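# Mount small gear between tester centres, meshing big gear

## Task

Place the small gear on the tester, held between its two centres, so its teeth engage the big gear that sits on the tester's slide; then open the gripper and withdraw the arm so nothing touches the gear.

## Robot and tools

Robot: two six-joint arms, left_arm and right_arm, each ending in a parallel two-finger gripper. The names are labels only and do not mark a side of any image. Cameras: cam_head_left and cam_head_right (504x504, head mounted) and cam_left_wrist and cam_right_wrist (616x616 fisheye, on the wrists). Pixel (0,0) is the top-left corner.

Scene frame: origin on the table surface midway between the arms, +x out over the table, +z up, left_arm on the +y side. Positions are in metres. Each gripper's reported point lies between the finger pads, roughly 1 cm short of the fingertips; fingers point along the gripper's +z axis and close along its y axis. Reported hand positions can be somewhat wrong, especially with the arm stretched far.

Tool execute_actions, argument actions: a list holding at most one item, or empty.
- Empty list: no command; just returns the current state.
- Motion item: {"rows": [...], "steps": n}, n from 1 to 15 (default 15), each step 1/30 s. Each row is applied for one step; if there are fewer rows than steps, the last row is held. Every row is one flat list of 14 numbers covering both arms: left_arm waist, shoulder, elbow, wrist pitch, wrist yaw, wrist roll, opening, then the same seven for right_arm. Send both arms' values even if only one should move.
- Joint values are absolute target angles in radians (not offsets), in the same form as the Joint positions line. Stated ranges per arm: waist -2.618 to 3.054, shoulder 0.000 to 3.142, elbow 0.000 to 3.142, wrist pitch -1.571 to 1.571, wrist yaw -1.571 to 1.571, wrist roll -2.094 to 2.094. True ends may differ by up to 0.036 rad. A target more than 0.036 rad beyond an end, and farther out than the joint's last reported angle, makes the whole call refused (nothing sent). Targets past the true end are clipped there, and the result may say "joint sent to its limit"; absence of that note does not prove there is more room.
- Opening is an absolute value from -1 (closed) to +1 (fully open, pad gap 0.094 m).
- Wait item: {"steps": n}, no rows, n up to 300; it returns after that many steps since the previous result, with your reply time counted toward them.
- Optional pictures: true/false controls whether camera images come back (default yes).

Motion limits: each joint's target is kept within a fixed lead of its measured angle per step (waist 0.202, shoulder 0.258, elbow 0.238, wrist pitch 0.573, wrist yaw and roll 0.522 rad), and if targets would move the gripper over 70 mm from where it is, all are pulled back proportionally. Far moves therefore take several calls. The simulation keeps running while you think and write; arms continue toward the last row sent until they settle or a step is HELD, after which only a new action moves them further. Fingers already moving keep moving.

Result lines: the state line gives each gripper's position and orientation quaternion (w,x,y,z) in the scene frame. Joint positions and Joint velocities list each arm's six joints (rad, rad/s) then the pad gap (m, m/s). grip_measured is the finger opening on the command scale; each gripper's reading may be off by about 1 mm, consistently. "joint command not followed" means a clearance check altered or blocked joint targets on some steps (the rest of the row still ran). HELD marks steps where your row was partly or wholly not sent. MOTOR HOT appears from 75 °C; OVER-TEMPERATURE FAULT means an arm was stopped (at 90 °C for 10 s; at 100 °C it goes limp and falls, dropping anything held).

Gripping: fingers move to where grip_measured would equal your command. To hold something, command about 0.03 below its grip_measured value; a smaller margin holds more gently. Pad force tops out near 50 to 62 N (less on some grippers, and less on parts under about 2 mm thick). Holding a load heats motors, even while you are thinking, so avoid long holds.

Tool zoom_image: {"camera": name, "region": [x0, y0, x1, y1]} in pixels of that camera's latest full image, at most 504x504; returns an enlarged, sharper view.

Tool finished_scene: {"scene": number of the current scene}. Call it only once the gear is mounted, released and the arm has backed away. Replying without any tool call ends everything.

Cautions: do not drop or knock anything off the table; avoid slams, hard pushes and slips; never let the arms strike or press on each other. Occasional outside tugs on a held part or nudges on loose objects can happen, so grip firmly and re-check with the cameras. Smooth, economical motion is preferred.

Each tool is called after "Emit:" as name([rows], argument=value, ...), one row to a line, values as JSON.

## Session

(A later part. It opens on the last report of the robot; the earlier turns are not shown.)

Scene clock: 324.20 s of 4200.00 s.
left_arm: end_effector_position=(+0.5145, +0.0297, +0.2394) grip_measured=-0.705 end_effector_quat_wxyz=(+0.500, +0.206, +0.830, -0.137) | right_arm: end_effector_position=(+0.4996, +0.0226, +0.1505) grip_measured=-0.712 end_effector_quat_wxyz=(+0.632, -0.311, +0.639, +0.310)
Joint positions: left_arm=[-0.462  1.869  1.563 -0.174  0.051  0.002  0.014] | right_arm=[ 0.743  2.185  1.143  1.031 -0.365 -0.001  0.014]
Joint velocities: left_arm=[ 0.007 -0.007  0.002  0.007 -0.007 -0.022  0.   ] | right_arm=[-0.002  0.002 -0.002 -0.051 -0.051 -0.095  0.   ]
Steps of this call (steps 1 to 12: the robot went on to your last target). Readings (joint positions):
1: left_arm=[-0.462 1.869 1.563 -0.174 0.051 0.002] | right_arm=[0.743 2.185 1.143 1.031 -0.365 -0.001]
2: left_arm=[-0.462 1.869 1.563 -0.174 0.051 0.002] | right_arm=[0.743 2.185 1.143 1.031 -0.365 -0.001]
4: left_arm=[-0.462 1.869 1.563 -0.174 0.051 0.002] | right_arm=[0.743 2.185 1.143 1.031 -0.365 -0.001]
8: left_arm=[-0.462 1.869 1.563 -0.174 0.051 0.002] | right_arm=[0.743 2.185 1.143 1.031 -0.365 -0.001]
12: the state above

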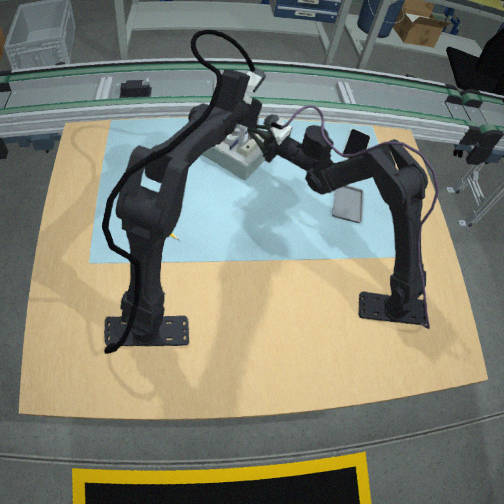

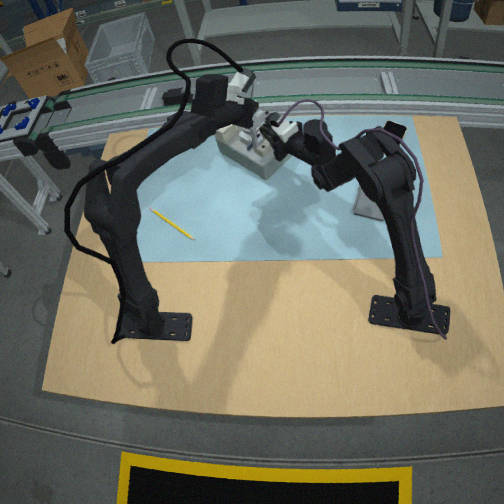

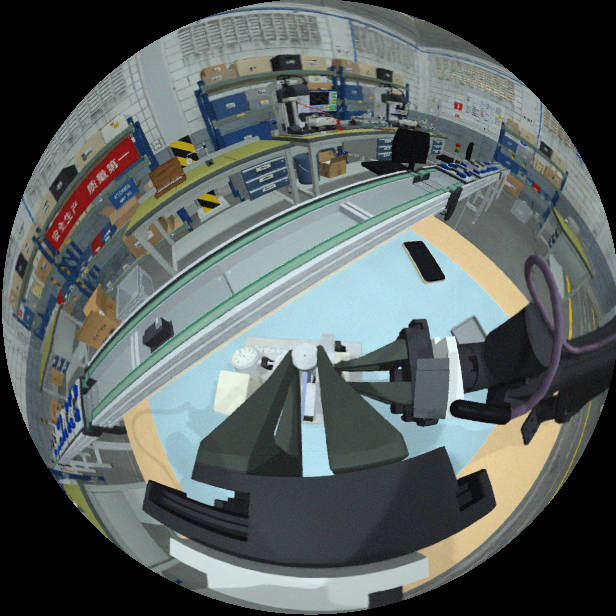

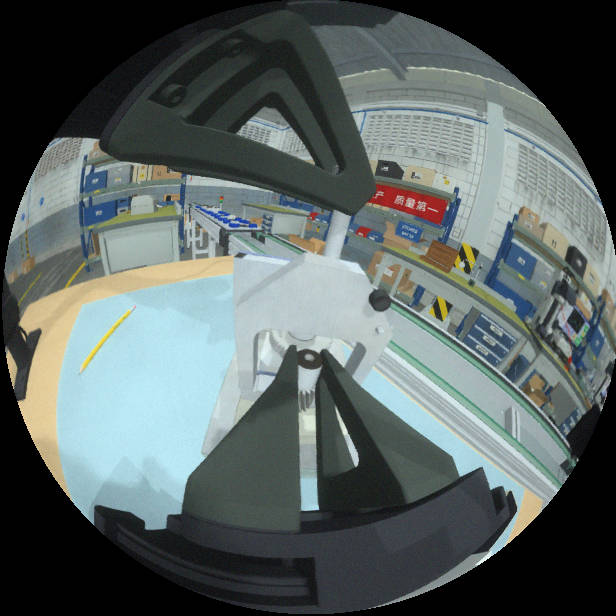

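Emit:
execute_actions([
  {"rows":[[-0.458,1.81,1.62,-0.10,0.047,0,-0.74,0.73,2.12,1.05,1.09,-0.38,-0.007,-0.76]],"steps":15},
], pictures=false)

Emit:
execute_actions([
  {"steps":10},
])

Emit:
zoom_image(camera="cam_right_wrist", region=[240, 300, 380, 440])

Emit:
zoom_image(camera="cam_head_left", region=[225, 110, 285, 170])

Scene clock: 334.57 s of 4200.00 s.
left_arm: end_effector_position=(+0.5145, +0.0298, +0.2393) grip_measured=-0.705 end_effector_quat_wxyz=(+0.500, +0.206, +0.830, -0.137) | right_arm: end_effector_position=(+0.4849, +0.0134, +0.1447) grip_measured=-0.712 end_effector_quat_wxyz=(+0.627, -0.313, +0.642, +0.311)
Joint positions: left_arm=[-0.462  1.869  1.563 -0.175  0.051  0.002  0.014] | right_arm=[ 0.74   2.149  1.058  1.069 -0.372 -0.001  0.014]
Joint velocities: left_arm=[-0.002 -0.007 -0.022 -0.051 -0.037 -0.007  0.001] | right_arm=[-0.022 -0.007 -0.012  0.066 -0.081 -0.037  0.001]
Steps of this call (steps 1 to 15: the robot went on to your last target; steps 16 to 90: nothing new was sent; then 6.87 s passed at rest; steps 91 to 105: all 15 steps of this action). Readings (joint positions):
91: left_arm=[-0.462 1.869 1.563 -0.175 0.051 0.002] | right_arm=[0.742 2.178 1.126 1.038 -0.366 -0.001]
92: left_arm=[-0.462 1.869 1.563 -0.175 0.051 0.002] | right_arm=[0.741 2.166 1.101 1.051 -0.366 -0.001]
94: left_arm=[-0.462 1.869 1.563 -0.175 0.051 0.002] | right_arm=[0.740 2.151 1.068 1.061 -0.370 -0.001]
98: left_arm=[-0.462 1.869 1.563 -0.175 0.051 0.002] | right_arm=[0.740 2.149 1.058 1.065 -0.372 -0.001]
105: the state above

Scene clock: 334.90 s of 4200.00 s.
left_arm: end_effector_position=(+0.5145, +0.0298, +0.2393) grip_measured=-0.705 end_effector_quat_wxyz=(+0.500, +0.206, +0.830, -0.137) | right_arm: end_effector_position=(+0.4849, +0.0134, +0.1449) grip_measured=-0.712 end_effector_quat_wxyz=(+0.627, -0.313, +0.642, +0.311)
Joint positions: left_arm=[-0.462  1.869  1.563 -0.175  0.051  0.002  0.014] | right_arm=[ 0.74   2.149  1.058  1.07  -0.372 -0.001  0.014]
Joint velocities: left_arm=[-0.007 -0.012 -0.017  0.037  0.007 -0.051  0.   ] | right_arm=[-0.012  0.007  0.002 -0.007 -0.051 -0.007 -0.   ]
Steps of this call (steps 1 to 10: the robot went on to your last target). Readings (joint positions):
1: left_arm=[-0.462 1.869 1.563 -0.175 0.051 0.002] | right_arm=[0.740 2.149 1.058 1.069 -0.372 -0.001]
2: left_arm=[-0.462 1.869 1.563 -0.175 0.051 0.002] | right_arm=[0.740 2.149 1.058 1.069 -0.372 -0.001]
4: left_arm=[-0.462 1.869 1.563 -0.175 0.051 0.002] | right_arm=[0.740 2.149 1.058 1.069 -0.372 -0.001]
8: left_arm=[-0.462 1.869 1.563 -0.175 0.051 0.002] | right_arm=[0.740 2.149 1.058 1.070 -0.372 -0.001]
10: the state above

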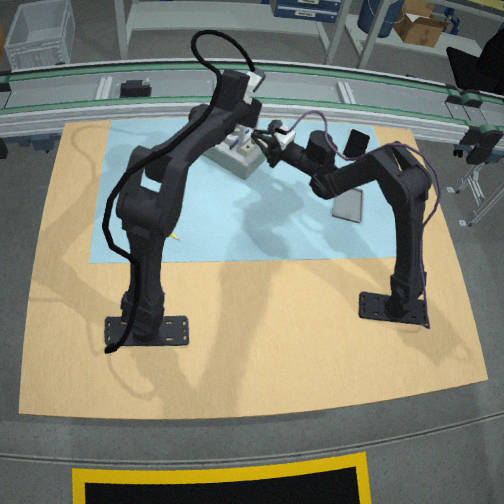

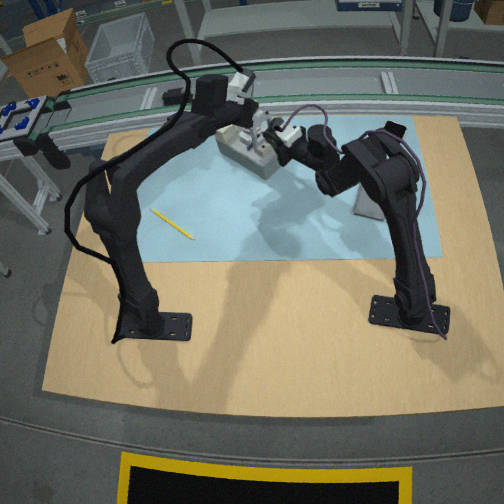

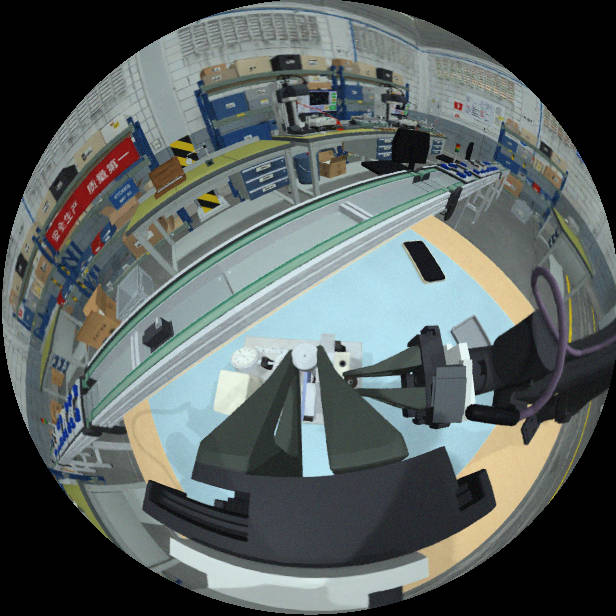

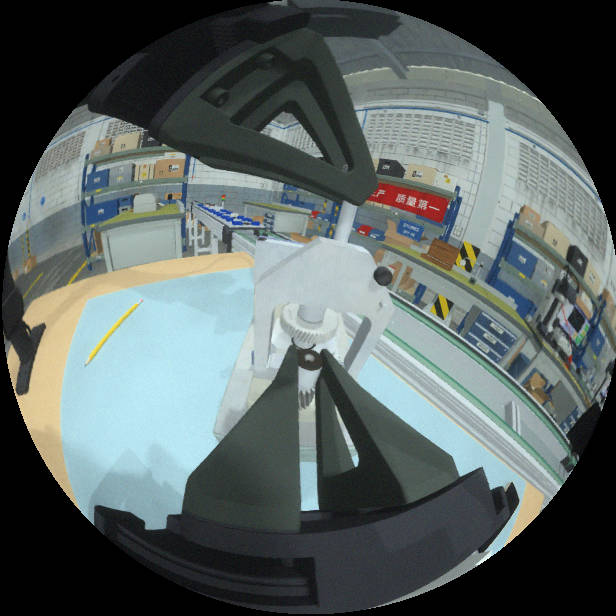

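Region (240, 300, 380, 440) of cam_right_wrist's 616x616 image, scaled by 3.600, with more detail than that image has.

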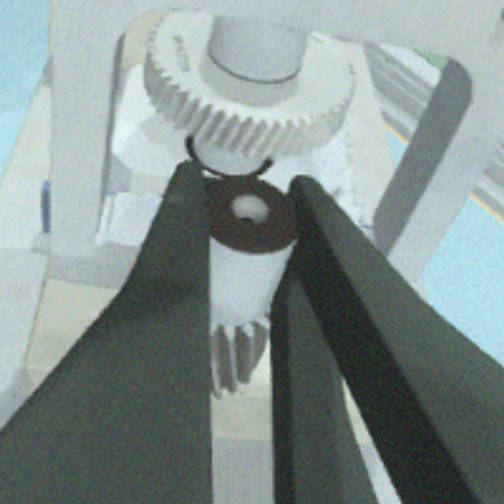

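Region (225, 110, 285, 170) of cam_head_left's 504x504 image, scaled by 8.400, with more detail than that image has.

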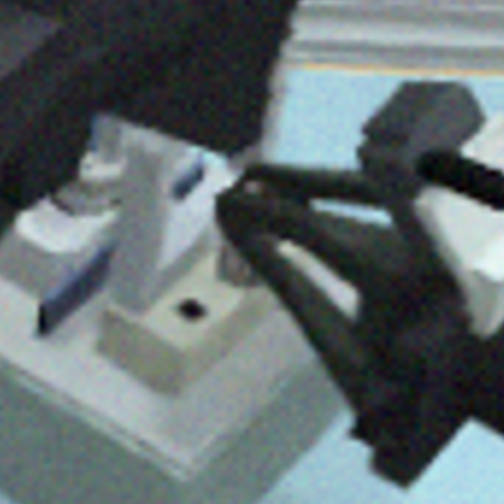

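Emit:
execute_actions([
  {"rows":[[-0.458,1.81,1.62,-0.10,0.047,0,-0.74,0.745,2.16,1.09,1.106,-0.36,-0.007,-0.76],[-0.458,1.81,1.62,-0.10,0.047,0,-0.74,0.745,2.165,1.10,1.106,-0.36,-0.007,-0.76],[-0.458,1.81,1.62,-0.10,0.047,0,-0.74,0.745,2.175,1.115,1.106,-0.35,-0.007,-0.76],[-0.458,1.81,1.62,-0.10,0.047,0,-0.74,0.745,2.185,1.13,1.106,-0.35,-0.007,-0.76],[-0.458,1.81,1.62,-0.10,0.047,0,-0.74,0.745,2.192,1.142,1.106,-0.35,-0.007,-0.76]],"steps":15},
], pictures=false)

Emit:
execute_actions([
  {"steps":10},
], pictures=false)

Scene clock: 345.40 s of 4200.00 s.
left_arm: end_effector_position=(+0.5145, +0.0298, +0.2393) grip_measured=-0.705 end_effector_quat_wxyz=(+0.500, +0.206, +0.830, -0.137) | right_arm: end_effector_position=(+0.4972, +0.0180, +0.1597) grip_measured=-0.712 end_effector_quat_wxyz=(+0.648, -0.307, +0.626, +0.308)
Joint positions: left_arm=[-0.462  1.869  1.563 -0.175  0.051  0.002  0.014] | right_arm=[ 0.74   2.174  1.118  1.087 -0.358 -0.001  0.014]
Joint velocities: left_arm=[-0.012 -0.012 -0.012  0.007  0.066  0.022 -0.   ] | right_arm=[-0.002 -0.007  0.002  0.007  0.022 -0.022 -0.001]
Steps of this call (steps 1 to 15: the robot went on to your last target; steps 16 to 90: nothing new was sent; then 7.00 s passed at rest; steps 91 to 105: all 15 steps of this action). Readings (joint positions):
91: left_arm=[-0.462 1.869 1.563 -0.175 0.051 0.002] | right_arm=[0.740 2.149 1.058 1.072 -0.372 -0.001]
92: left_arm=[-0.462 1.869 1.563 -0.175 0.051 0.002] | right_arm=[0.740 2.149 1.060 1.073 -0.371 -0.001]
94: left_arm=[-0.462 1.869 1.563 -0.175 0.051 0.002] | right_arm=[0.740 2.157 1.078 1.076 -0.368 -0.001]
98: left_arm=[-0.462 1.869 1.563 -0.175 0.051 0.002] | right_arm=[0.740 2.174 1.117 1.084 -0.360 -0.001]
105: the state above

Scene clock: 345.73 s of 4200.00 s.
left_arm: end_effector_position=(+0.5145, +0.0298, +0.2393) grip_measured=-0.705 end_effector_quat_wxyz=(+0.500, +0.206, +0.830, -0.137) | right_arm: end_effector_position=(+0.4972, +0.0180, +0.1597) grip_measured=-0.712 end_effector_quat_wxyz=(+0.648, -0.306, +0.626, +0.308)
Joint positions: left_arm=[-0.462  1.869  1.563 -0.175  0.051  0.002  0.014] | right_arm=[ 0.74   2.174  1.118  1.087 -0.358 -0.001  0.014]
Joint velocities: left_arm=[-0.007  0.002  0.012 -0.022 -0.007 -0.037  0.001] | right_arm=[ 0.002  0.017 -0.022  0.051 -0.051 -0.022  0.001]
Steps of this call (steps 1 to 10: the robot went on to your last target). Readings (joint positions):
1: left_arm=[-0.462 1.869 1.563 -0.175 0.051 0.002] | right_arm=[0.740 2.174 1.118 1.087 -0.358 -0.001]
2: left_arm=[-0.462 1.869 1.563 -0.175 0.051 0.002] | right_arm=[0.740 2.174 1.118 1.087 -0.358 -0.001]
4: left_arm=[-0.462 1.869 1.563 -0.175 0.051 0.002] | right_arm=[0.740 2.174 1.118 1.087 -0.358 -0.001]
8: left_arm=[-0.462 1.869 1.563 -0.175 0.051 0.002] | right_arm=[0.740 2.174 1.118 1.087 -0.358 -0.001]
10: the state above

Emit:
execute_actions([
  {"rows":[[-0.458,1.81,1.62,-0.10,0.047,0,-0.74,0.75,2.192,1.142,1.065,-0.345,-0.007,-0.76],[-0.458,1.81,1.62,-0.10,0.047,0,-0.74,0.75,2.192,1.142,1.065,-0.345,-0.007,-0.76],[-0.458,1.81,1.62,-0.10,0.047,0,-0.74,0.755,2.2,1.155,1.06,-0.34,-0.007,-0.76],[-0.458,1.81,1.62,-0.10,0.047,0,-0.74,0.758,2.205,1.165,1.052,-0.34,-0.007,-0.76],[-0.458,1.81,1.62,-0.10,0.047,0,-0.74,0.758,2.21,1.175,1.052,-0.34,-0.007,-0.76],[-0.458,1.81,1.62,-0.10,0.047,0,-0.74,0.758,2.213,1.183,1.052,-0.34,-0.007,-0.76]],"steps":15},
], pictures=false)

Emit:
execute_actions([
  {"steps":10},
])

Emit:
zoom_image(camera="cam_right_wrist", region=[200, 200, 430, 430])

Scene clock: 353.73 s of 4200.00 s.
left_arm: end_effector_position=(+0.5145, +0.0298, +0.2393) grip_measured=-0.705 end_effector_quat_wxyz=(+0.500, +0.206, +0.830, -0.137) | right_arm: end_effector_position=(+0.5032, +0.0237, +0.1547) grip_measured=-0.712 end_effector_quat_wxyz=(+0.643, -0.306, +0.632, +0.306)
Joint positions: left_arm=[-0.462  1.869  1.563 -0.175  0.051  0.002  0.014] | right_arm=[ 0.746  2.198  1.156  1.057 -0.347 -0.001  0.014]
Joint velocities: left_arm=[-0.007 -0.012  0.002 -0.037  0.037  0.007 -0.001] | right_arm=[ 0.007  0.007 -0.002 -0.007 -0.007  0.066  0.   ]
Steps of this call (steps 1 to 15: the robot went on to your last target; steps 16 to 90: nothing new was sent; then 4.50 s passed at rest; steps 91 to 105: all 15 steps of this action). Readings (joint positions):
91: left_arm=[-0.462 1.869 1.563 -0.175 0.051 0.002] | right_arm=[0.740 2.174 1.118 1.085 -0.357 -0.001]
92: left_arm=[-0.462 1.869 1.563 -0.175 0.051 0.002] | right_arm=[0.740 2.174 1.118 1.083 -0.356 -0.001]
94: left_arm=[-0.462 1.869 1.563 -0.175 0.051 0.002] | right_arm=[0.741 2.178 1.125 1.075 -0.353 -0.001]
98: left_arm=[-0.462 1.869 1.563 -0.175 0.051 0.002] | right_arm=[0.745 2.196 1.154 1.063 -0.349 -0.001]
105: the state above

Scene clock: 354.07 s of 4200.00 s.
left_arm: end_effector_position=(+0.5145, +0.0298, +0.2393) grip_measured=-0.705 end_effector_quat_wxyz=(+0.500, +0.206, +0.830, -0.137) | right_arm: end_effector_position=(+0.5033, +0.0237, +0.1545) grip_measured=-0.712 end_effector_quat_wxyz=(+0.643, -0.305, +0.632, +0.306)
Joint positions: left_arm=[-0.462  1.869  1.563 -0.175  0.051  0.002  0.014] | right_arm=[ 0.746  2.198  1.156  1.056 -0.347 -0.001  0.014]
Joint velocities: left_arm=[-0.007 -0.002 -0.017  0.081 -0.051 -0.037 -0.001] | right_arm=[-0.007  0.012 -0.012  0.066  0.007 -0.022 -0.001]
Steps of this call (steps 1 to 10: the robot went on to your last target). Readings (joint positions):
1: left_arm=[-0.462 1.869 1.563 -0.175 0.051 0.002] | right_arm=[0.746 2.198 1.156 1.057 -0.347 -0.001]
2: left_arm=[-0.462 1.869 1.563 -0.175 0.051 0.002] | right_arm=[0.746 2.198 1.156 1.056 -0.347 -0.001]
4: left_arm=[-0.462 1.869 1.563 -0.175 0.051 0.002] | right_arm=[0.746 2.198 1.156 1.056 -0.347 -0.001]
8: left_arm=[-0.462 1.869 1.563 -0.175 0.051 0.002] | right_arm=[0.746 2.198 1.156 1.056 -0.347 -0.001]
10: the state above

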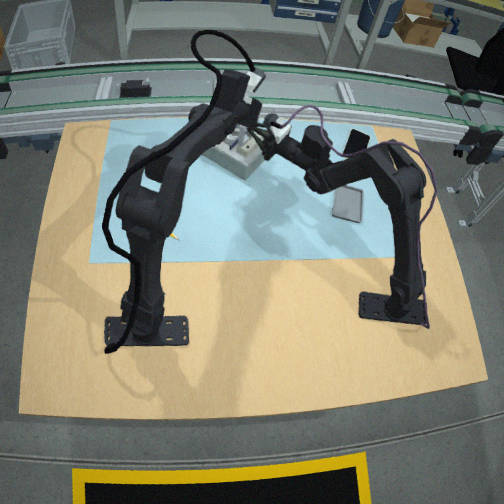

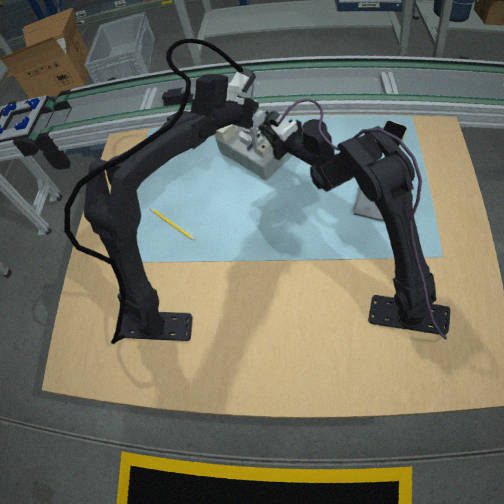

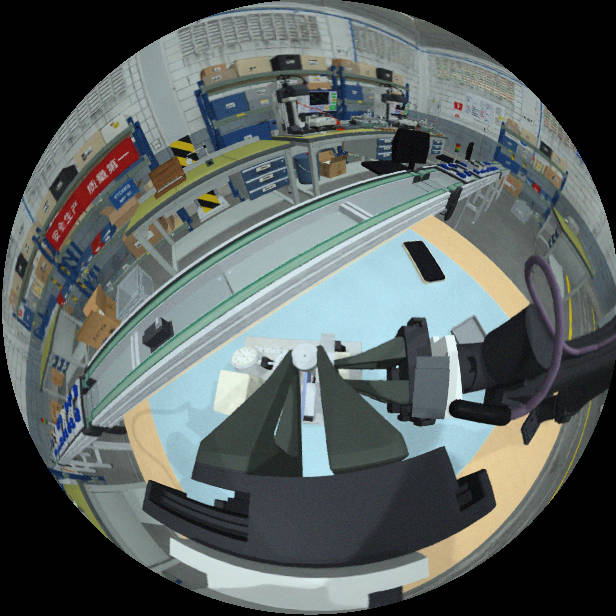

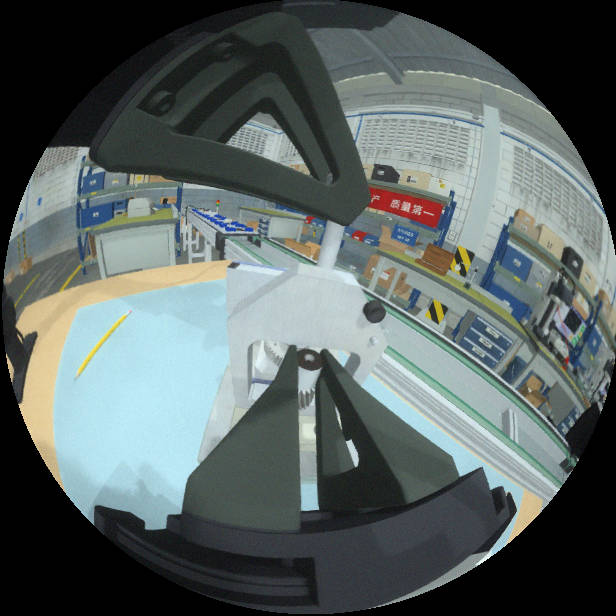

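Region (200, 200, 430, 430) of cam_right_wrist's 616x616 image, scaled by 2.191, with more detail than that image has.

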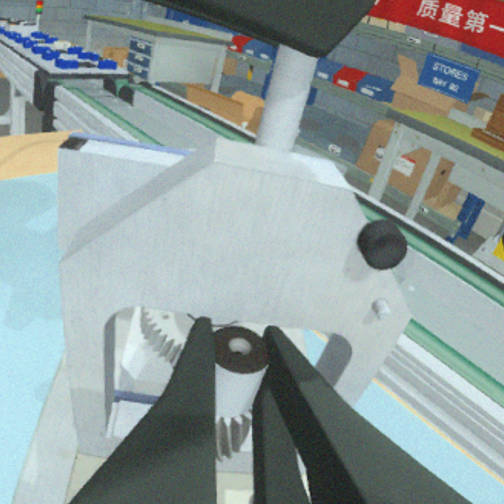

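Emit:
execute_actions([
  {"rows":[[-0.458,1.81,1.62,-0.10,0.047,0,-0.74,0.765,2.215,1.195,1.052,-0.345,-0.007,-0.76],[-0.458,1.81,1.62,-0.10,0.047,0,-0.74,0.77,2.22,1.205,1.045,-0.345,-0.007,-0.76],[-0.458,1.81,1.62,-0.10,0.047,0,-0.74,0.77,2.227,1.215,1.04,-0.345,-0.007,-0.76],[-0.458,1.81,1.62,-0.10,0.047,0,-0.74,0.77,2.233,1.224,1.04,-0.345,-0.007,-0.76]],"steps":15},
], pictures=false)

Emit:
execute_actions([
  {"steps":10},
])

Emit:
zoom_image(camera="cam_right_wrist", region=[200, 200, 430, 430])

Scene clock: 363.13 s of 4200.00 s.
left_arm: end_effector_position=(+0.5144, +0.0297, +0.2398) grip_measured=-0.705 end_effector_quat_wxyz=(+0.500, +0.206, +0.830, -0.138) | right_arm: end_effector_position=(+0.5065, +0.0321, +0.1544) grip_measured=-0.712 end_effector_quat_wxyz=(+0.642, -0.308, +0.631, +0.309)
Joint positions: left_arm=[-0.462  1.868  1.563 -0.174  0.051  0.002  0.014] | right_arm=[ 0.756  2.22   1.195  1.04  -0.346 -0.001  0.014]
Joint velocities: left_arm=[ 0.012  0.002 -0.017  0.007  0.051  0.022 -0.   ] | right_arm=[-0.012 -0.017 -0.022  0.051 -0.022 -0.095  0.   ]
Steps of this call (steps 1 to 15: the robot went on to your last target; steps 16 to 90: nothing new was sent; then 5.57 s passed at rest; steps 91 to 105: all 15 steps of this action). Readings (joint positions):
91: left_arm=[-0.462 1.869 1.563 -0.175 0.051 0.002] | right_arm=[0.747 2.198 1.158 1.055 -0.347 -0.001]
92: left_arm=[-0.462 1.869 1.563 -0.175 0.051 0.002] | right_arm=[0.748 2.200 1.163 1.052 -0.347 -0.001]
94: left_arm=[-0.462 1.869 1.563 -0.175 0.051 0.002] | right_arm=[0.753 2.207 1.181 1.049 -0.347 -0.001]
98: left_arm=[-0.462 1.868 1.563 -0.174 0.051 0.002] | right_arm=[0.756 2.220 1.194 1.040 -0.346 -0.001]
105: the state above

Scene clock: 363.47 s of 4200.00 s.
left_arm: end_effector_position=(+0.5144, +0.0297, +0.2398) grip_measured=-0.705 end_effector_quat_wxyz=(+0.500, +0.206, +0.830, -0.138) | right_arm: end_effector_position=(+0.5065, +0.0321, +0.1544) grip_measured=-0.712 end_effector_quat_wxyz=(+0.642, -0.308, +0.631, +0.309)
Joint positions: left_arm=[-0.462  1.868  1.563 -0.174  0.051  0.002  0.014] | right_arm=[ 0.756  2.22   1.195  1.04  -0.346 -0.001  0.014]
Joint velocities: left_arm=[-0.007 -0.022  0.007  0.007 -0.022  0.022 -0.001] | right_arm=[-0.002  0.022 -0.002  0.007  0.022  0.051  0.   ]
Steps of this call (steps 1 to 10: the robot went on to your last target). Readings (joint positions):
1: left_arm=[-0.462 1.868 1.563 -0.174 0.051 0.002] | right_arm=[0.756 2.220 1.195 1.040 -0.346 -0.001]
2: left_arm=[-0.462 1.868 1.563 -0.174 0.051 0.002] | right_arm=[0.756 2.220 1.195 1.040 -0.346 -0.001]
4: left_arm=[-0.462 1.868 1.563 -0.174 0.051 0.002] | right_arm=[0.756 2.220 1.195 1.040 -0.346 -0.001]
8: left_arm=[-0.462 1.868 1.563 -0.174 0.051 0.002] | right_arm=[0.756 2.220 1.195 1.040 -0.346 -0.001]
10: the state above

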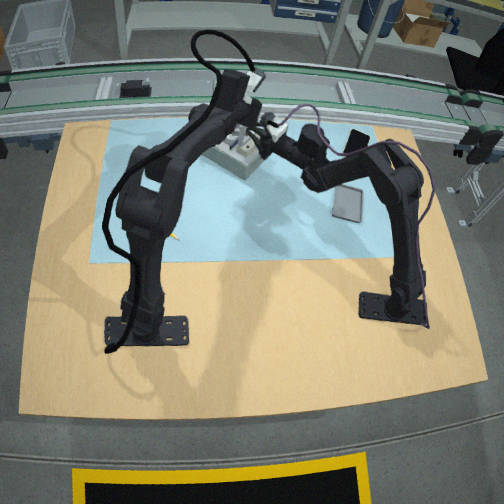

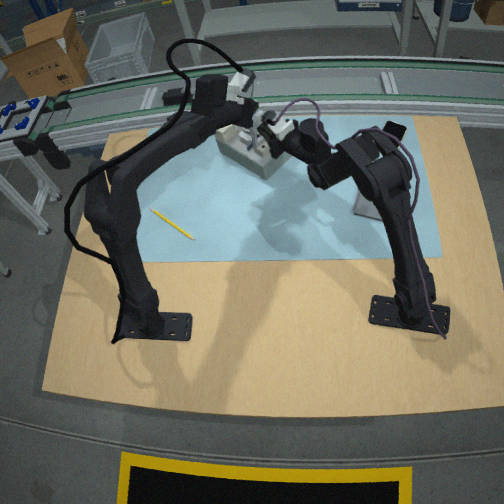

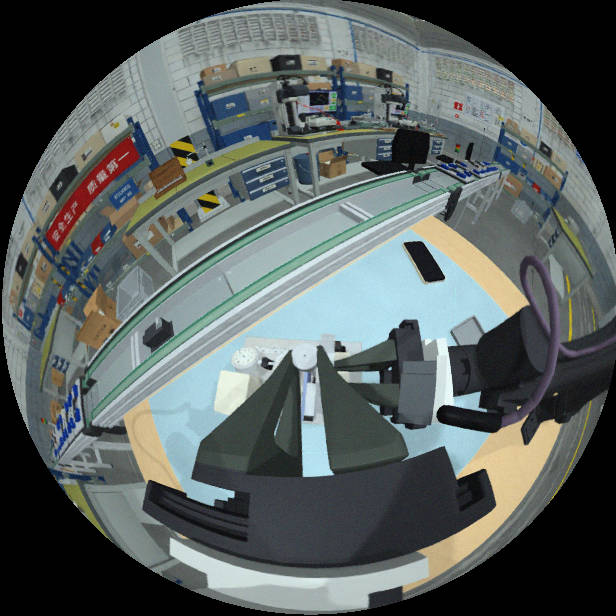

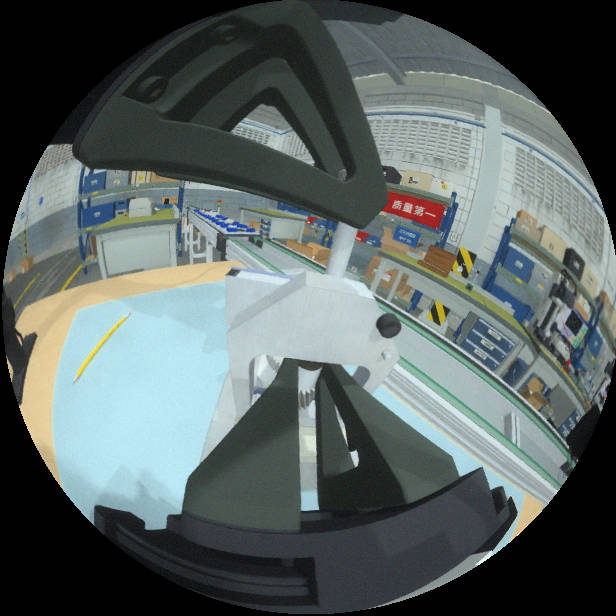

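Region (200, 200, 430, 430) of cam_right_wrist's 616x616 image, scaled by 2.191, with more detail than that image has.

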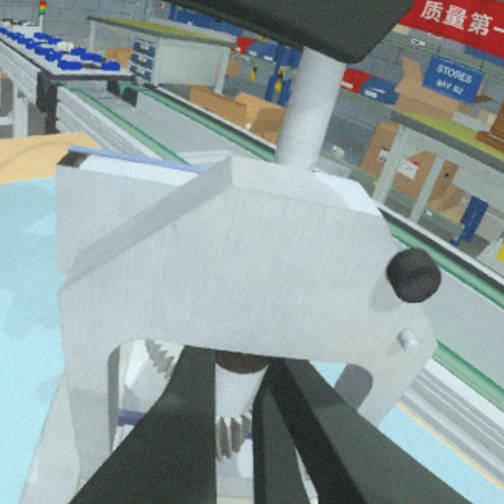

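Emit:
execute_actions([
  {"rows":[[-0.458,1.81,1.62,-0.10,0.047,0,-0.74,0.772,2.24,1.235,1.03,-0.335,-0.007,-0.76],[-0.458,1.81,1.62,-0.10,0.047,0,-0.74,0.774,2.245,1.245,1.025,-0.335,-0.007,-0.76],[-0.458,1.81,1.62,-0.10,0.047,0,-0.74,0.775,2.248,1.252,1.022,-0.335,-0.007,-0.76]],"steps":15},
])

Emit:
zoom_image(camera="cam_right_wrist", region=[200, 200, 430, 430])

Emit:
zoom_image(camera="cam_head_left", region=[215, 110, 275, 170])

Scene clock: 370.80 s of 4200.00 s.
left_arm: end_effector_position=(+0.5144, +0.0297, +0.2407) grip_measured=-0.705 end_effector_quat_wxyz=(+0.501, +0.206, +0.829, -0.138) | right_arm: end_effector_position=(+0.5077, +0.0333, +0.1558) grip_measured=-0.712 end_effector_quat_wxyz=(+0.641, -0.309, +0.631, +0.309)
Joint positions: left_arm=[-0.462  1.867  1.563 -0.173  0.051  0.002  0.014] | right_arm=[ 0.756  2.22   1.205  1.029 -0.348 -0.001  0.014]
Joint velocities: left_arm=[-0.012 -0.017  0.022 -0.022 -0.051  0.037  0.   ] | right_arm=[ 0.002 -0.012 -0.002 -0.007  0.022 -0.007 -0.001]
Steps of this call (steps 1 to 15: the robot went on to your last target; steps 16 to 90: nothing new was sent; then 3.83 s passed at rest; steps 91 to 105: all 15 steps of this action). Readings (joint positions):
91: left_arm=[-0.462 1.868 1.563 -0.174 0.051 0.002] | right_arm=[0.756 2.220 1.197 1.040 -0.346 -0.001]
92: left_arm=[-0.462 1.868 1.563 -0.174 0.051 0.002] | right_arm=[0.756 2.220 1.199 1.037 -0.346 -0.001]
94: left_arm=[-0.462 1.867 1.563 -0.174 0.051 0.002] | right_arm=[0.756 2.220 1.204 1.030 -0.347 -0.001]
98: left_arm=[-0.462 1.867 1.563 -0.173 0.051 0.002] | right_arm=[0.756 2.220 1.205 1.029 -0.348 -0.001]
105: the state above

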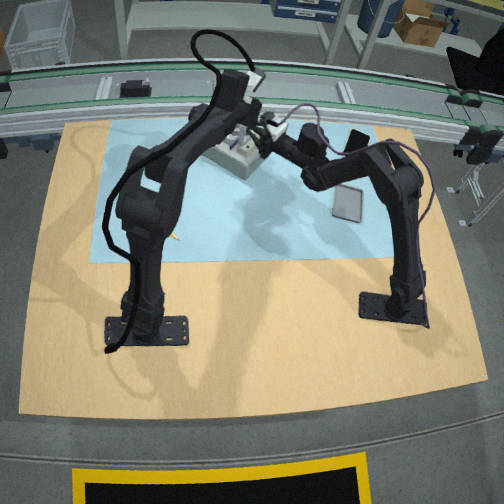

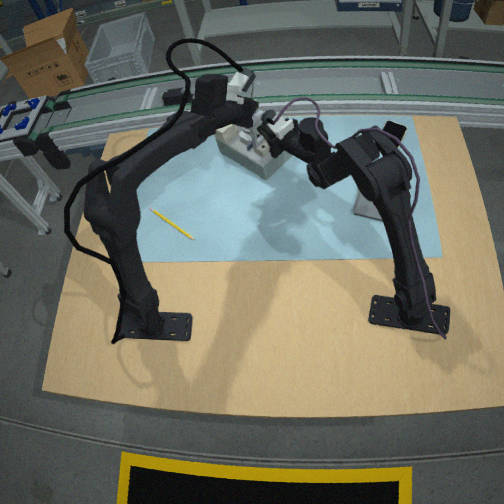

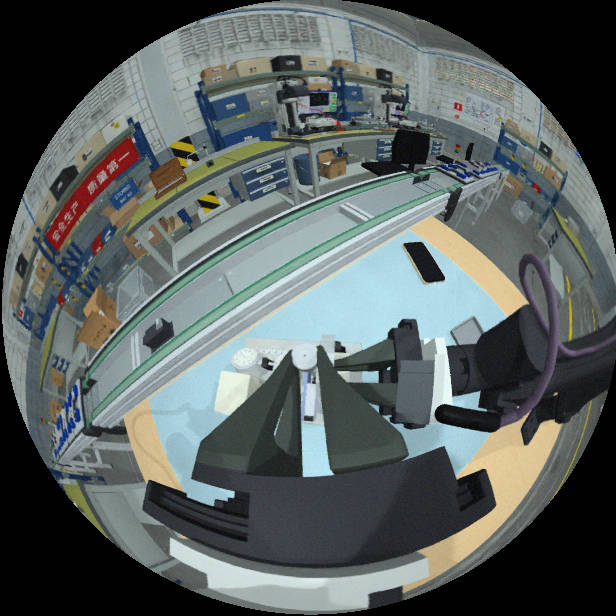

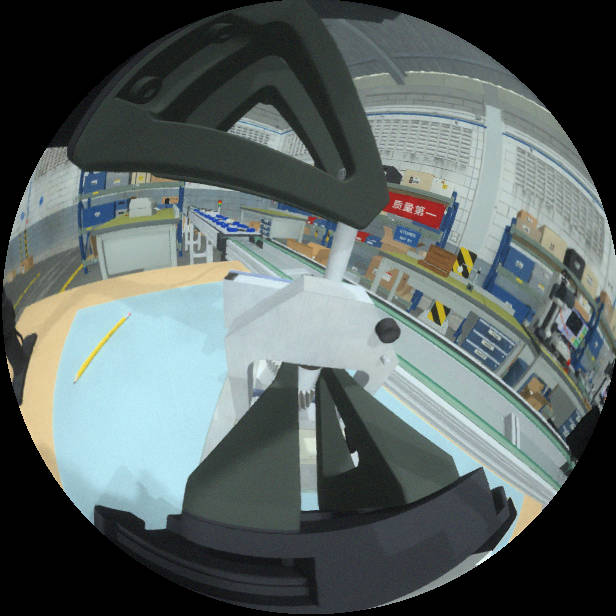

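Region (200, 200, 430, 430) of cam_right_wrist's 616x616 image, scaled by 2.191, with more detail than that image has.

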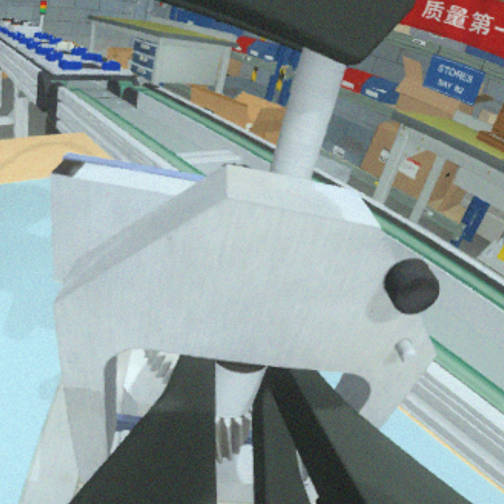

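Region (215, 110, 275, 170) of cam_head_left's 504x504 image, scaled by 8.400, with more detail than that image has.

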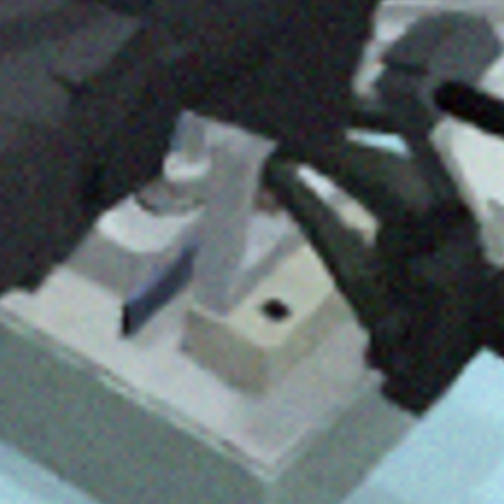

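Emit:
execute_actions([
  {"rows":[[-0.458,1.76,1.65,-0.04,0.047,0,-0.75,0.765,2.23,1.225,1.03,-0.345,-0.007,-0.76]],"steps":15},
], pictures=false)

Scene clock: 375.33 s of 4200.00 s.
left_arm: end_effector_position=(+0.5144, +0.0297, +0.2412) grip_measured=-0.705 end_effector_quat_wxyz=(+0.502, +0.206, +0.829, -0.138) | right_arm: end_effector_position=(+0.5076, +0.0334, +0.1558) grip_measured=-0.712 end_effector_quat_wxyz=(+0.641, -0.309, +0.631, +0.310)
Joint positions: left_arm=[-0.462  1.867  1.563 -0.173  0.051  0.002  0.014] | right_arm=[ 0.756  2.22   1.205  1.029 -0.349 -0.001  0.014]
Joint velocities: left_arm=[ 0.017 -0.002  0.007 -0.051 -0.066 -0.007  0.   ] | right_arm=[-0.007 -0.012 -0.012 -0.051 -0.051 -0.037 -0.001]
Steps of this call (steps 1 to 15: the robot went on to your last target; steps 16 to 90: nothing new was sent; then 1.03 s passed at rest; steps 91 to 105: all 15 steps of this action). Readings (joint positions):
91: left_arm=[-0.462 1.867 1.563 -0.173 0.051 0.002] | right_arm=[0.756 2.220 1.205 1.029 -0.349 -0.001]
92: left_arm=[-0.462 1.867 1.563 -0.173 0.051 0.002] | right_arm=[0.756 2.220 1.205 1.029 -0.349 -0.001]
94: left_arm=[-0.462 1.867 1.563 -0.173 0.051 0.002] | right_arm=[0.756 2.220 1.205 1.029 -0.349 -0.001]
98: left_arm=[-0.462 1.867 1.563 -0.173 0.051 0.002] | right_arm=[0.756 2.220 1.205 1.029 -0.349 -0.001]
105: the state above

Emit:
execute_actions([
  {"rows":[[-0.458,1.785,1.64,-0.19,0.047,0,-0.75,0.765,2.23,1.225,1.03,-0.345,-0.007,-0.76]],"steps":15},
], pictures=false)

Scene clock: 385.40 s of 4200.00 s.
left_arm: end_effector_position=(+0.5137, +0.0301, +0.2466) grip_measured=-0.705 end_effector_quat_wxyz=(+0.500, +0.206, +0.830, -0.137) | right_arm: end_effector_position=(+0.5075, +0.0334, +0.1558) grip_measured=-0.712 end_effector_quat_wxyz=(+0.641, -0.309, +0.631, +0.310)
Joint positions: left_arm=[-0.462  1.865  1.586 -0.203  0.051  0.002  0.014] | right_arm=[ 0.756  2.22   1.205  1.029 -0.349 -0.001  0.014]
Joint velocities: left_arm=[ 0.012  0.002  0.007 -0.022 -0.066 -0.007 -0.001] | right_arm=[-0.012  0.002 -0.017 -0.081 -0.007 -0.022 -0.   ]
Steps of this call (steps 1 to 15: the robot went on to your last target; steps 16 to 90: nothing new was sent; then 6.57 s passed at rest; steps 91 to 105: all 15 steps of this action). Readings (joint positions):
91: left_arm=[-0.462 1.866 1.567 -0.182 0.051 0.002] | right_arm=[0.756 2.220 1.205 1.029 -0.349 -0.001]
92: left_arm=[-0.462 1.866 1.573 -0.189 0.051 0.002] | right_arm=[0.756 2.220 1.205 1.029 -0.349 -0.001]
94: left_arm=[-0.462 1.865 1.583 -0.199 0.051 0.002] | right_arm=[0.756 2.220 1.205 1.029 -0.349 -0.001]
98: left_arm=[-0.462 1.865 1.586 -0.203 0.051 0.002] | right_arm=[0.756 2.220 1.205 1.029 -0.349 -0.001]
105: the state above

Emit:
execute_actions([
  {"rows":[[-0.458,1.785,1.65,-0.21,0.047,0,-0.75,0.773,2.252,1.255,1.022,-0.33,-0.007,-0.76]],"steps":15},
], pictures=false)

Scene clock: 390.10 s of 4200.00 s.
left_arm: end_effector_position=(+0.5136, +0.0302, +0.2483) grip_measured=-0.705 end_effector_quat_wxyz=(+0.499, +0.206, +0.831, -0.137) | right_arm: end_effector_position=(+0.5075, +0.0334, +0.1558) grip_measured=-0.712 end_effector_quat_wxyz=(+0.641, -0.309, +0.631, +0.310)
Joint positions: left_arm=[-0.462  1.865  1.595 -0.214  0.051  0.002  0.014] | right_arm=[ 0.756  2.22   1.205  1.029 -0.349 -0.001  0.014]
Joint velocities: left_arm=[-0.007  0.002  0.017 -0.007 -0.037 -0.007 -0.   ] | right_arm=[ 0.007  0.007 -0.022 -0.022 -0.051 -0.066  0.001]
Steps of this call (steps 1 to 15: the robot went on to your last target; steps 16 to 90: nothing new was sent; then 1.20 s passed at rest; steps 91 to 105: all 15 steps of this action). Readings (joint positions):
91: left_arm=[-0.462 1.865 1.588 -0.205 0.051 0.002] | right_arm=[0.756 2.220 1.205 1.029 -0.349 -0.001]
92: left_arm=[-0.462 1.865 1.590 -0.209 0.051 0.002] | right_arm=[0.756 2.220 1.205 1.029 -0.349 -0.001]
94: left_arm=[-0.462 1.865 1.593 -0.212 0.051 0.002] | right_arm=[0.756 2.220 1.205 1.029 -0.349 -0.001]
98: left_arm=[-0.462 1.865 1.595 -0.214 0.051 0.002] | right_arm=[0.756 2.220 1.205 1.029 -0.349 -0.001]
105: the state above

Emit:
execute_actions([
  {"rows":[[-0.458,1.785,1.65,-0.21,0.047,0,-0.75,0.78,2.27,1.28,1.02,-0.33,-0.007,-0.76]],"steps":15},
])

Emit:
zoom_image(camera="cam_right_wrist", region=[200, 200, 430, 430])

Emit:
zoom_image(camera="cam_left_wrist", region=[210, 320, 380, 440])

Scene clock: 396.07 s of 4200.00 s.
left_arm: end_effector_position=(+0.5136, +0.0303, +0.2483) grip_measured=-0.705 end_effector_quat_wxyz=(+0.499, +0.206, +0.831, -0.137) | right_arm: end_effector_position=(+0.5078, +0.0347, +0.1556) grip_measured=-0.712 end_effector_quat_wxyz=(+0.642, -0.311, +0.628, +0.312)
Joint positions: left_arm=[-0.462  1.865  1.595 -0.214  0.05   0.002  0.014] | right_arm=[ 0.756  2.227  1.211  1.034 -0.355 -0.001  0.014]
Joint velocities: left_arm=[-0.007  0.012 -0.027 -0.051 -0.081  0.007 -0.001] | right_arm=[-0.002  0.007 -0.012  0.037 -0.022  0.022  0.   ]
Steps of this call (steps 1 to 15: the robot went on to your last target; steps 16 to 90: nothing new was sent; then 2.47 s passed at rest; steps 91 to 105: all 15 steps of this action). Readings (joint positions):
91: left_arm=[-0.462 1.865 1.595 -0.214 0.051 0.002] | right_arm=[0.756 2.223 1.208 1.029 -0.351 -0.001]
92: left_arm=[-0.462 1.865 1.595 -0.214 0.050 0.002] | right_arm=[0.756 2.226 1.211 1.032 -0.354 -0.001]
94: left_arm=[-0.462 1.865 1.595 -0.214 0.050 0.002] | right_arm=[0.756 2.227 1.211 1.034 -0.355 -0.001]
98: left_arm=[-0.462 1.865 1.595 -0.214 0.050 0.002] | right_arm=[0.756 2.227 1.211 1.034 -0.355 -0.001]
105: the state above

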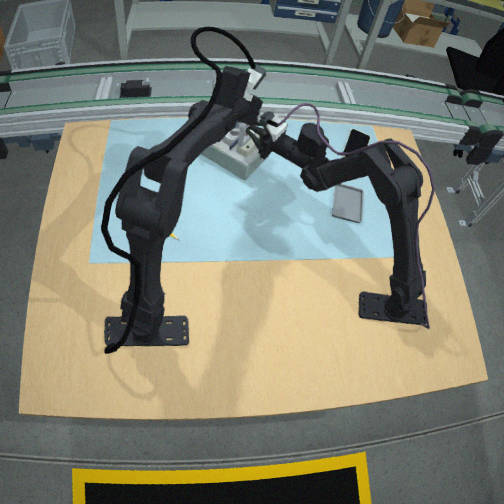

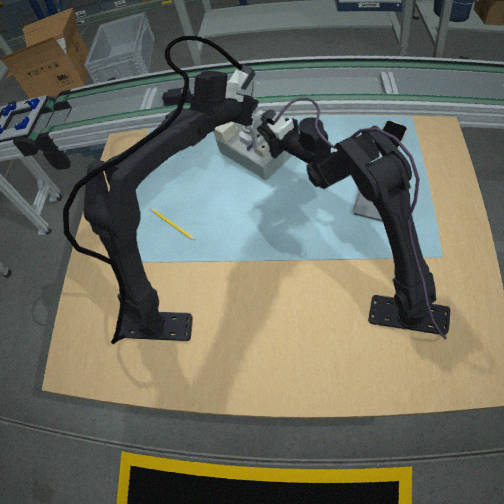

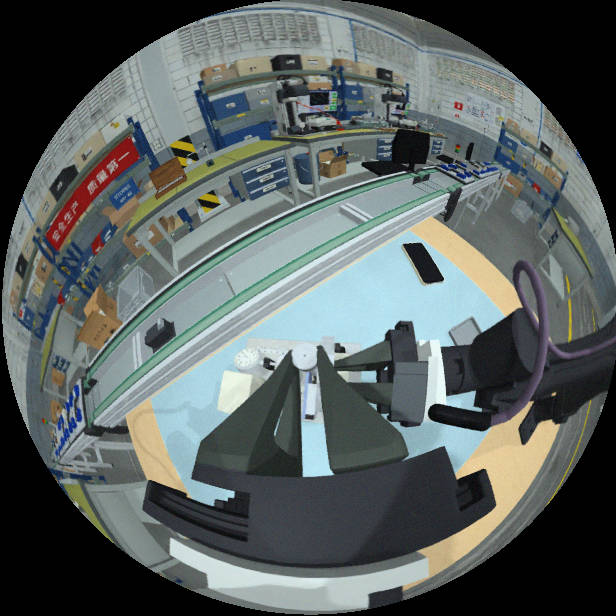

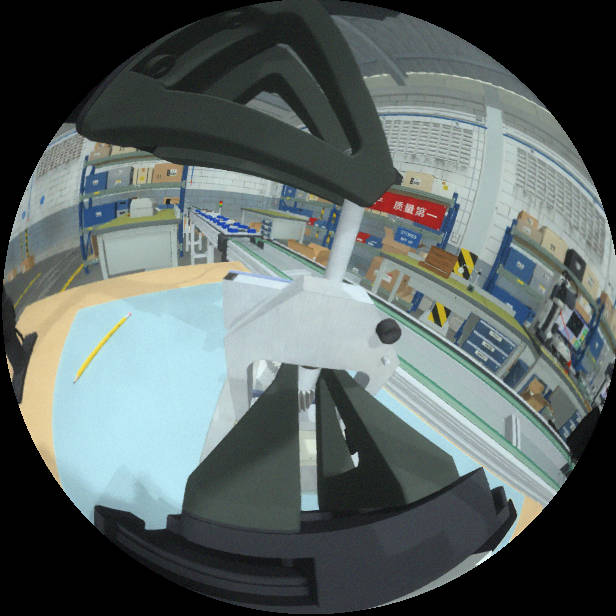

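Region (200, 200, 430, 430) of cam_right_wrist's 616x616 image, scaled by 2.191, with more detail than that image has.

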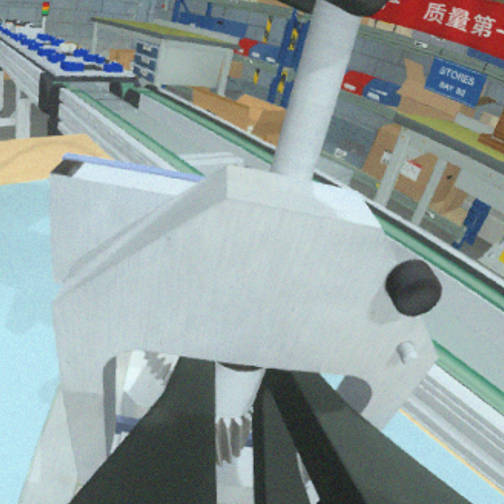

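Region (210, 320, 380, 440) of cam_left_wrist's 616x616 image, scaled by 2.965, with more detail than that image has; it fills the top 356 rows of this view, and the rest is white.

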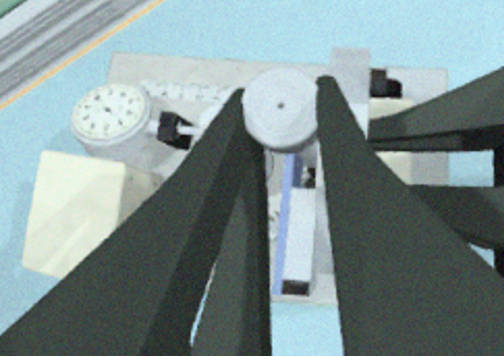

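Emit:
execute_actions([
  {"rows":[[-0.458,1.785,1.65,-0.21,0.047,0,-0.75,0.76,2.23,1.195,1.03,-0.34,-0.007,-0.76]],"steps":15},
], pictures=false)

Scene clock: 401.57 s of 4200.00 s.
left_arm: end_effector_position=(+0.5136, +0.0303, +0.2482) grip_measured=-0.705 end_effector_quat_wxyz=(+0.499, +0.206, +0.831, -0.137) | right_arm: end_effector_position=(+0.5072, +0.0332, +0.1550) grip_measured=-0.712 end_effector_quat_wxyz=(+0.643, -0.310, +0.627, +0.311)
Joint positions: left_arm=[-0.462  1.865  1.595 -0.215  0.05   0.002  0.014] | right_arm=[ 0.755  2.227  1.203  1.046 -0.353 -0.001  0.014]
Joint velocities: left_arm=[-0.002 -0.017 -0.002 -0.022 -0.037 -0.095 -0.   ] | right_arm=[ 0.002  0.007 -0.012  0.007  0.037  0.095 -0.001]
Steps of this call (steps 1 to 15: the robot went on to your last target; steps 16 to 90: nothing new was sent; then 2.00 s passed at rest; steps 91 to 105: all 15 steps of this action). Readings (joint positions):
91: left_arm=[-0.462 1.865 1.595 -0.215 0.050 0.002] | right_arm=[0.755 2.227 1.206 1.038 -0.355 -0.001]
92: left_arm=[-0.462 1.865 1.595 -0.215 0.050 0.002] | right_arm=[0.755 2.227 1.204 1.045 -0.354 -0.001]
94: left_arm=[-0.462 1.865 1.595 -0.215 0.050 0.002] | right_arm=[0.755 2.227 1.203 1.046 -0.353 -0.001]
98: left_arm=[-0.462 1.865 1.595 -0.215 0.050 0.002] | right_arm=[0.755 2.227 1.203 1.046 -0.353 -0.001]
105: the state above

Emit:
execute_actions([
  {"rows":[[-0.458,1.785,1.65,-0.21,0.047,0,-0.75,0.76,2.22,1.24,1.075,-0.34,-0.007,-0.76]],"steps":15},
], pictures=false)

Scene clock: 406.60 s of 4200.00 s.
left_arm: end_effector_position=(+0.5136, +0.0304, +0.2481) grip_measured=-0.705 end_effector_quat_wxyz=(+0.499, +0.206, +0.831, -0.137) | right_arm: end_effector_position=(+0.5073, +0.0331, +0.1561) grip_measured=-0.712 end_effector_quat_wxyz=(+0.645, -0.309, +0.626, +0.311)
Joint positions: left_arm=[-0.462  1.865  1.595 -0.215  0.05   0.002  0.014] | right_arm=[ 0.755  2.227  1.203  1.051 -0.353 -0.001  0.014]
Joint velocities: left_arm=[ 0.007  0.007 -0.017 -0.007  0.022  0.022  0.001] | right_arm=[ 0.007  0.017  0.002  0.037 -0.007 -0.022 -0.002]
Steps of this call (steps 1 to 15: the robot went on to your last target; steps 16 to 90: nothing new was sent; then 1.53 s passed at rest; steps 91 to 105: all 15 steps of this action). Readings (joint positions):
91: left_arm=[-0.462 1.865 1.595 -0.215 0.050 0.002] | right_arm=[0.755 2.227 1.203 1.050 -0.353 -0.001]
92: left_arm=[-0.462 1.865 1.595 -0.215 0.050 0.002] | right_arm=[0.755 2.227 1.203 1.051 -0.353 -0.001]
94: left_arm=[-0.462 1.865 1.595 -0.215 0.050 0.002] | right_arm=[0.755 2.227 1.203 1.051 -0.353 -0.001]
98: left_arm=[-0.462 1.865 1.595 -0.215 0.050 0.002] | right_arm=[0.755 2.227 1.203 1.051 -0.353 -0.001]
105: the state above

Emit:
execute_actions([
  {"rows":[[-0.458,1.785,1.65,-0.21,0.047,0,-0.75,0.76,2.22,1.23,1.095,-0.34,-0.007,-0.76]],"steps":15},
], pictures=false)

Scene clock: 410.27 s of 4200.00 s.
left_arm: end_effector_position=(+0.5136, +0.0304, +0.2481) grip_measured=-0.705 end_effector_quat_wxyz=(+0.499, +0.206, +0.831, -0.137) | right_arm: end_effector_position=(+0.5073, +0.0331, +0.1565) grip_measured=-0.712 end_effector_quat_wxyz=(+0.646, -0.309, +0.625, +0.311)
Joint positions: left_arm=[-0.462  1.865  1.595 -0.215  0.05   0.002  0.014] | right_arm=[ 0.755  2.227  1.203  1.053 -0.353 -0.001  0.014]
Joint velocities: left_arm=[ 0.017 -0.012  0.002 -0.022 -0.037  0.037  0.002] | right_arm=[-0.002  0.002  0.007  0.037 -0.022  0.022 -0.001]
Steps of this call (steps 1 to 15: the robot went on to your last target; steps 16 to 90: nothing new was sent; then 0.17 s passed at rest; steps 91 to 105: all 15 steps of this action). Readings (joint positions):
91: left_arm=[-0.462 1.865 1.595 -0.215 0.050 0.002] | right_arm=[0.755 2.227 1.203 1.052 -0.353 -0.001]
92: left_arm=[-0.462 1.865 1.595 -0.215 0.050 0.002] | right_arm=[0.755 2.227 1.203 1.053 -0.353 -0.001]
94: left_arm=[-0.462 1.865 1.595 -0.215 0.050 0.002] | right_arm=[0.755 2.227 1.203 1.053 -0.353 -0.001]
98: left_arm=[-0.462 1.865 1.595 -0.215 0.050 0.002] | right_arm=[0.755 2.227 1.203 1.053 -0.353 -0.001]
105: the state above


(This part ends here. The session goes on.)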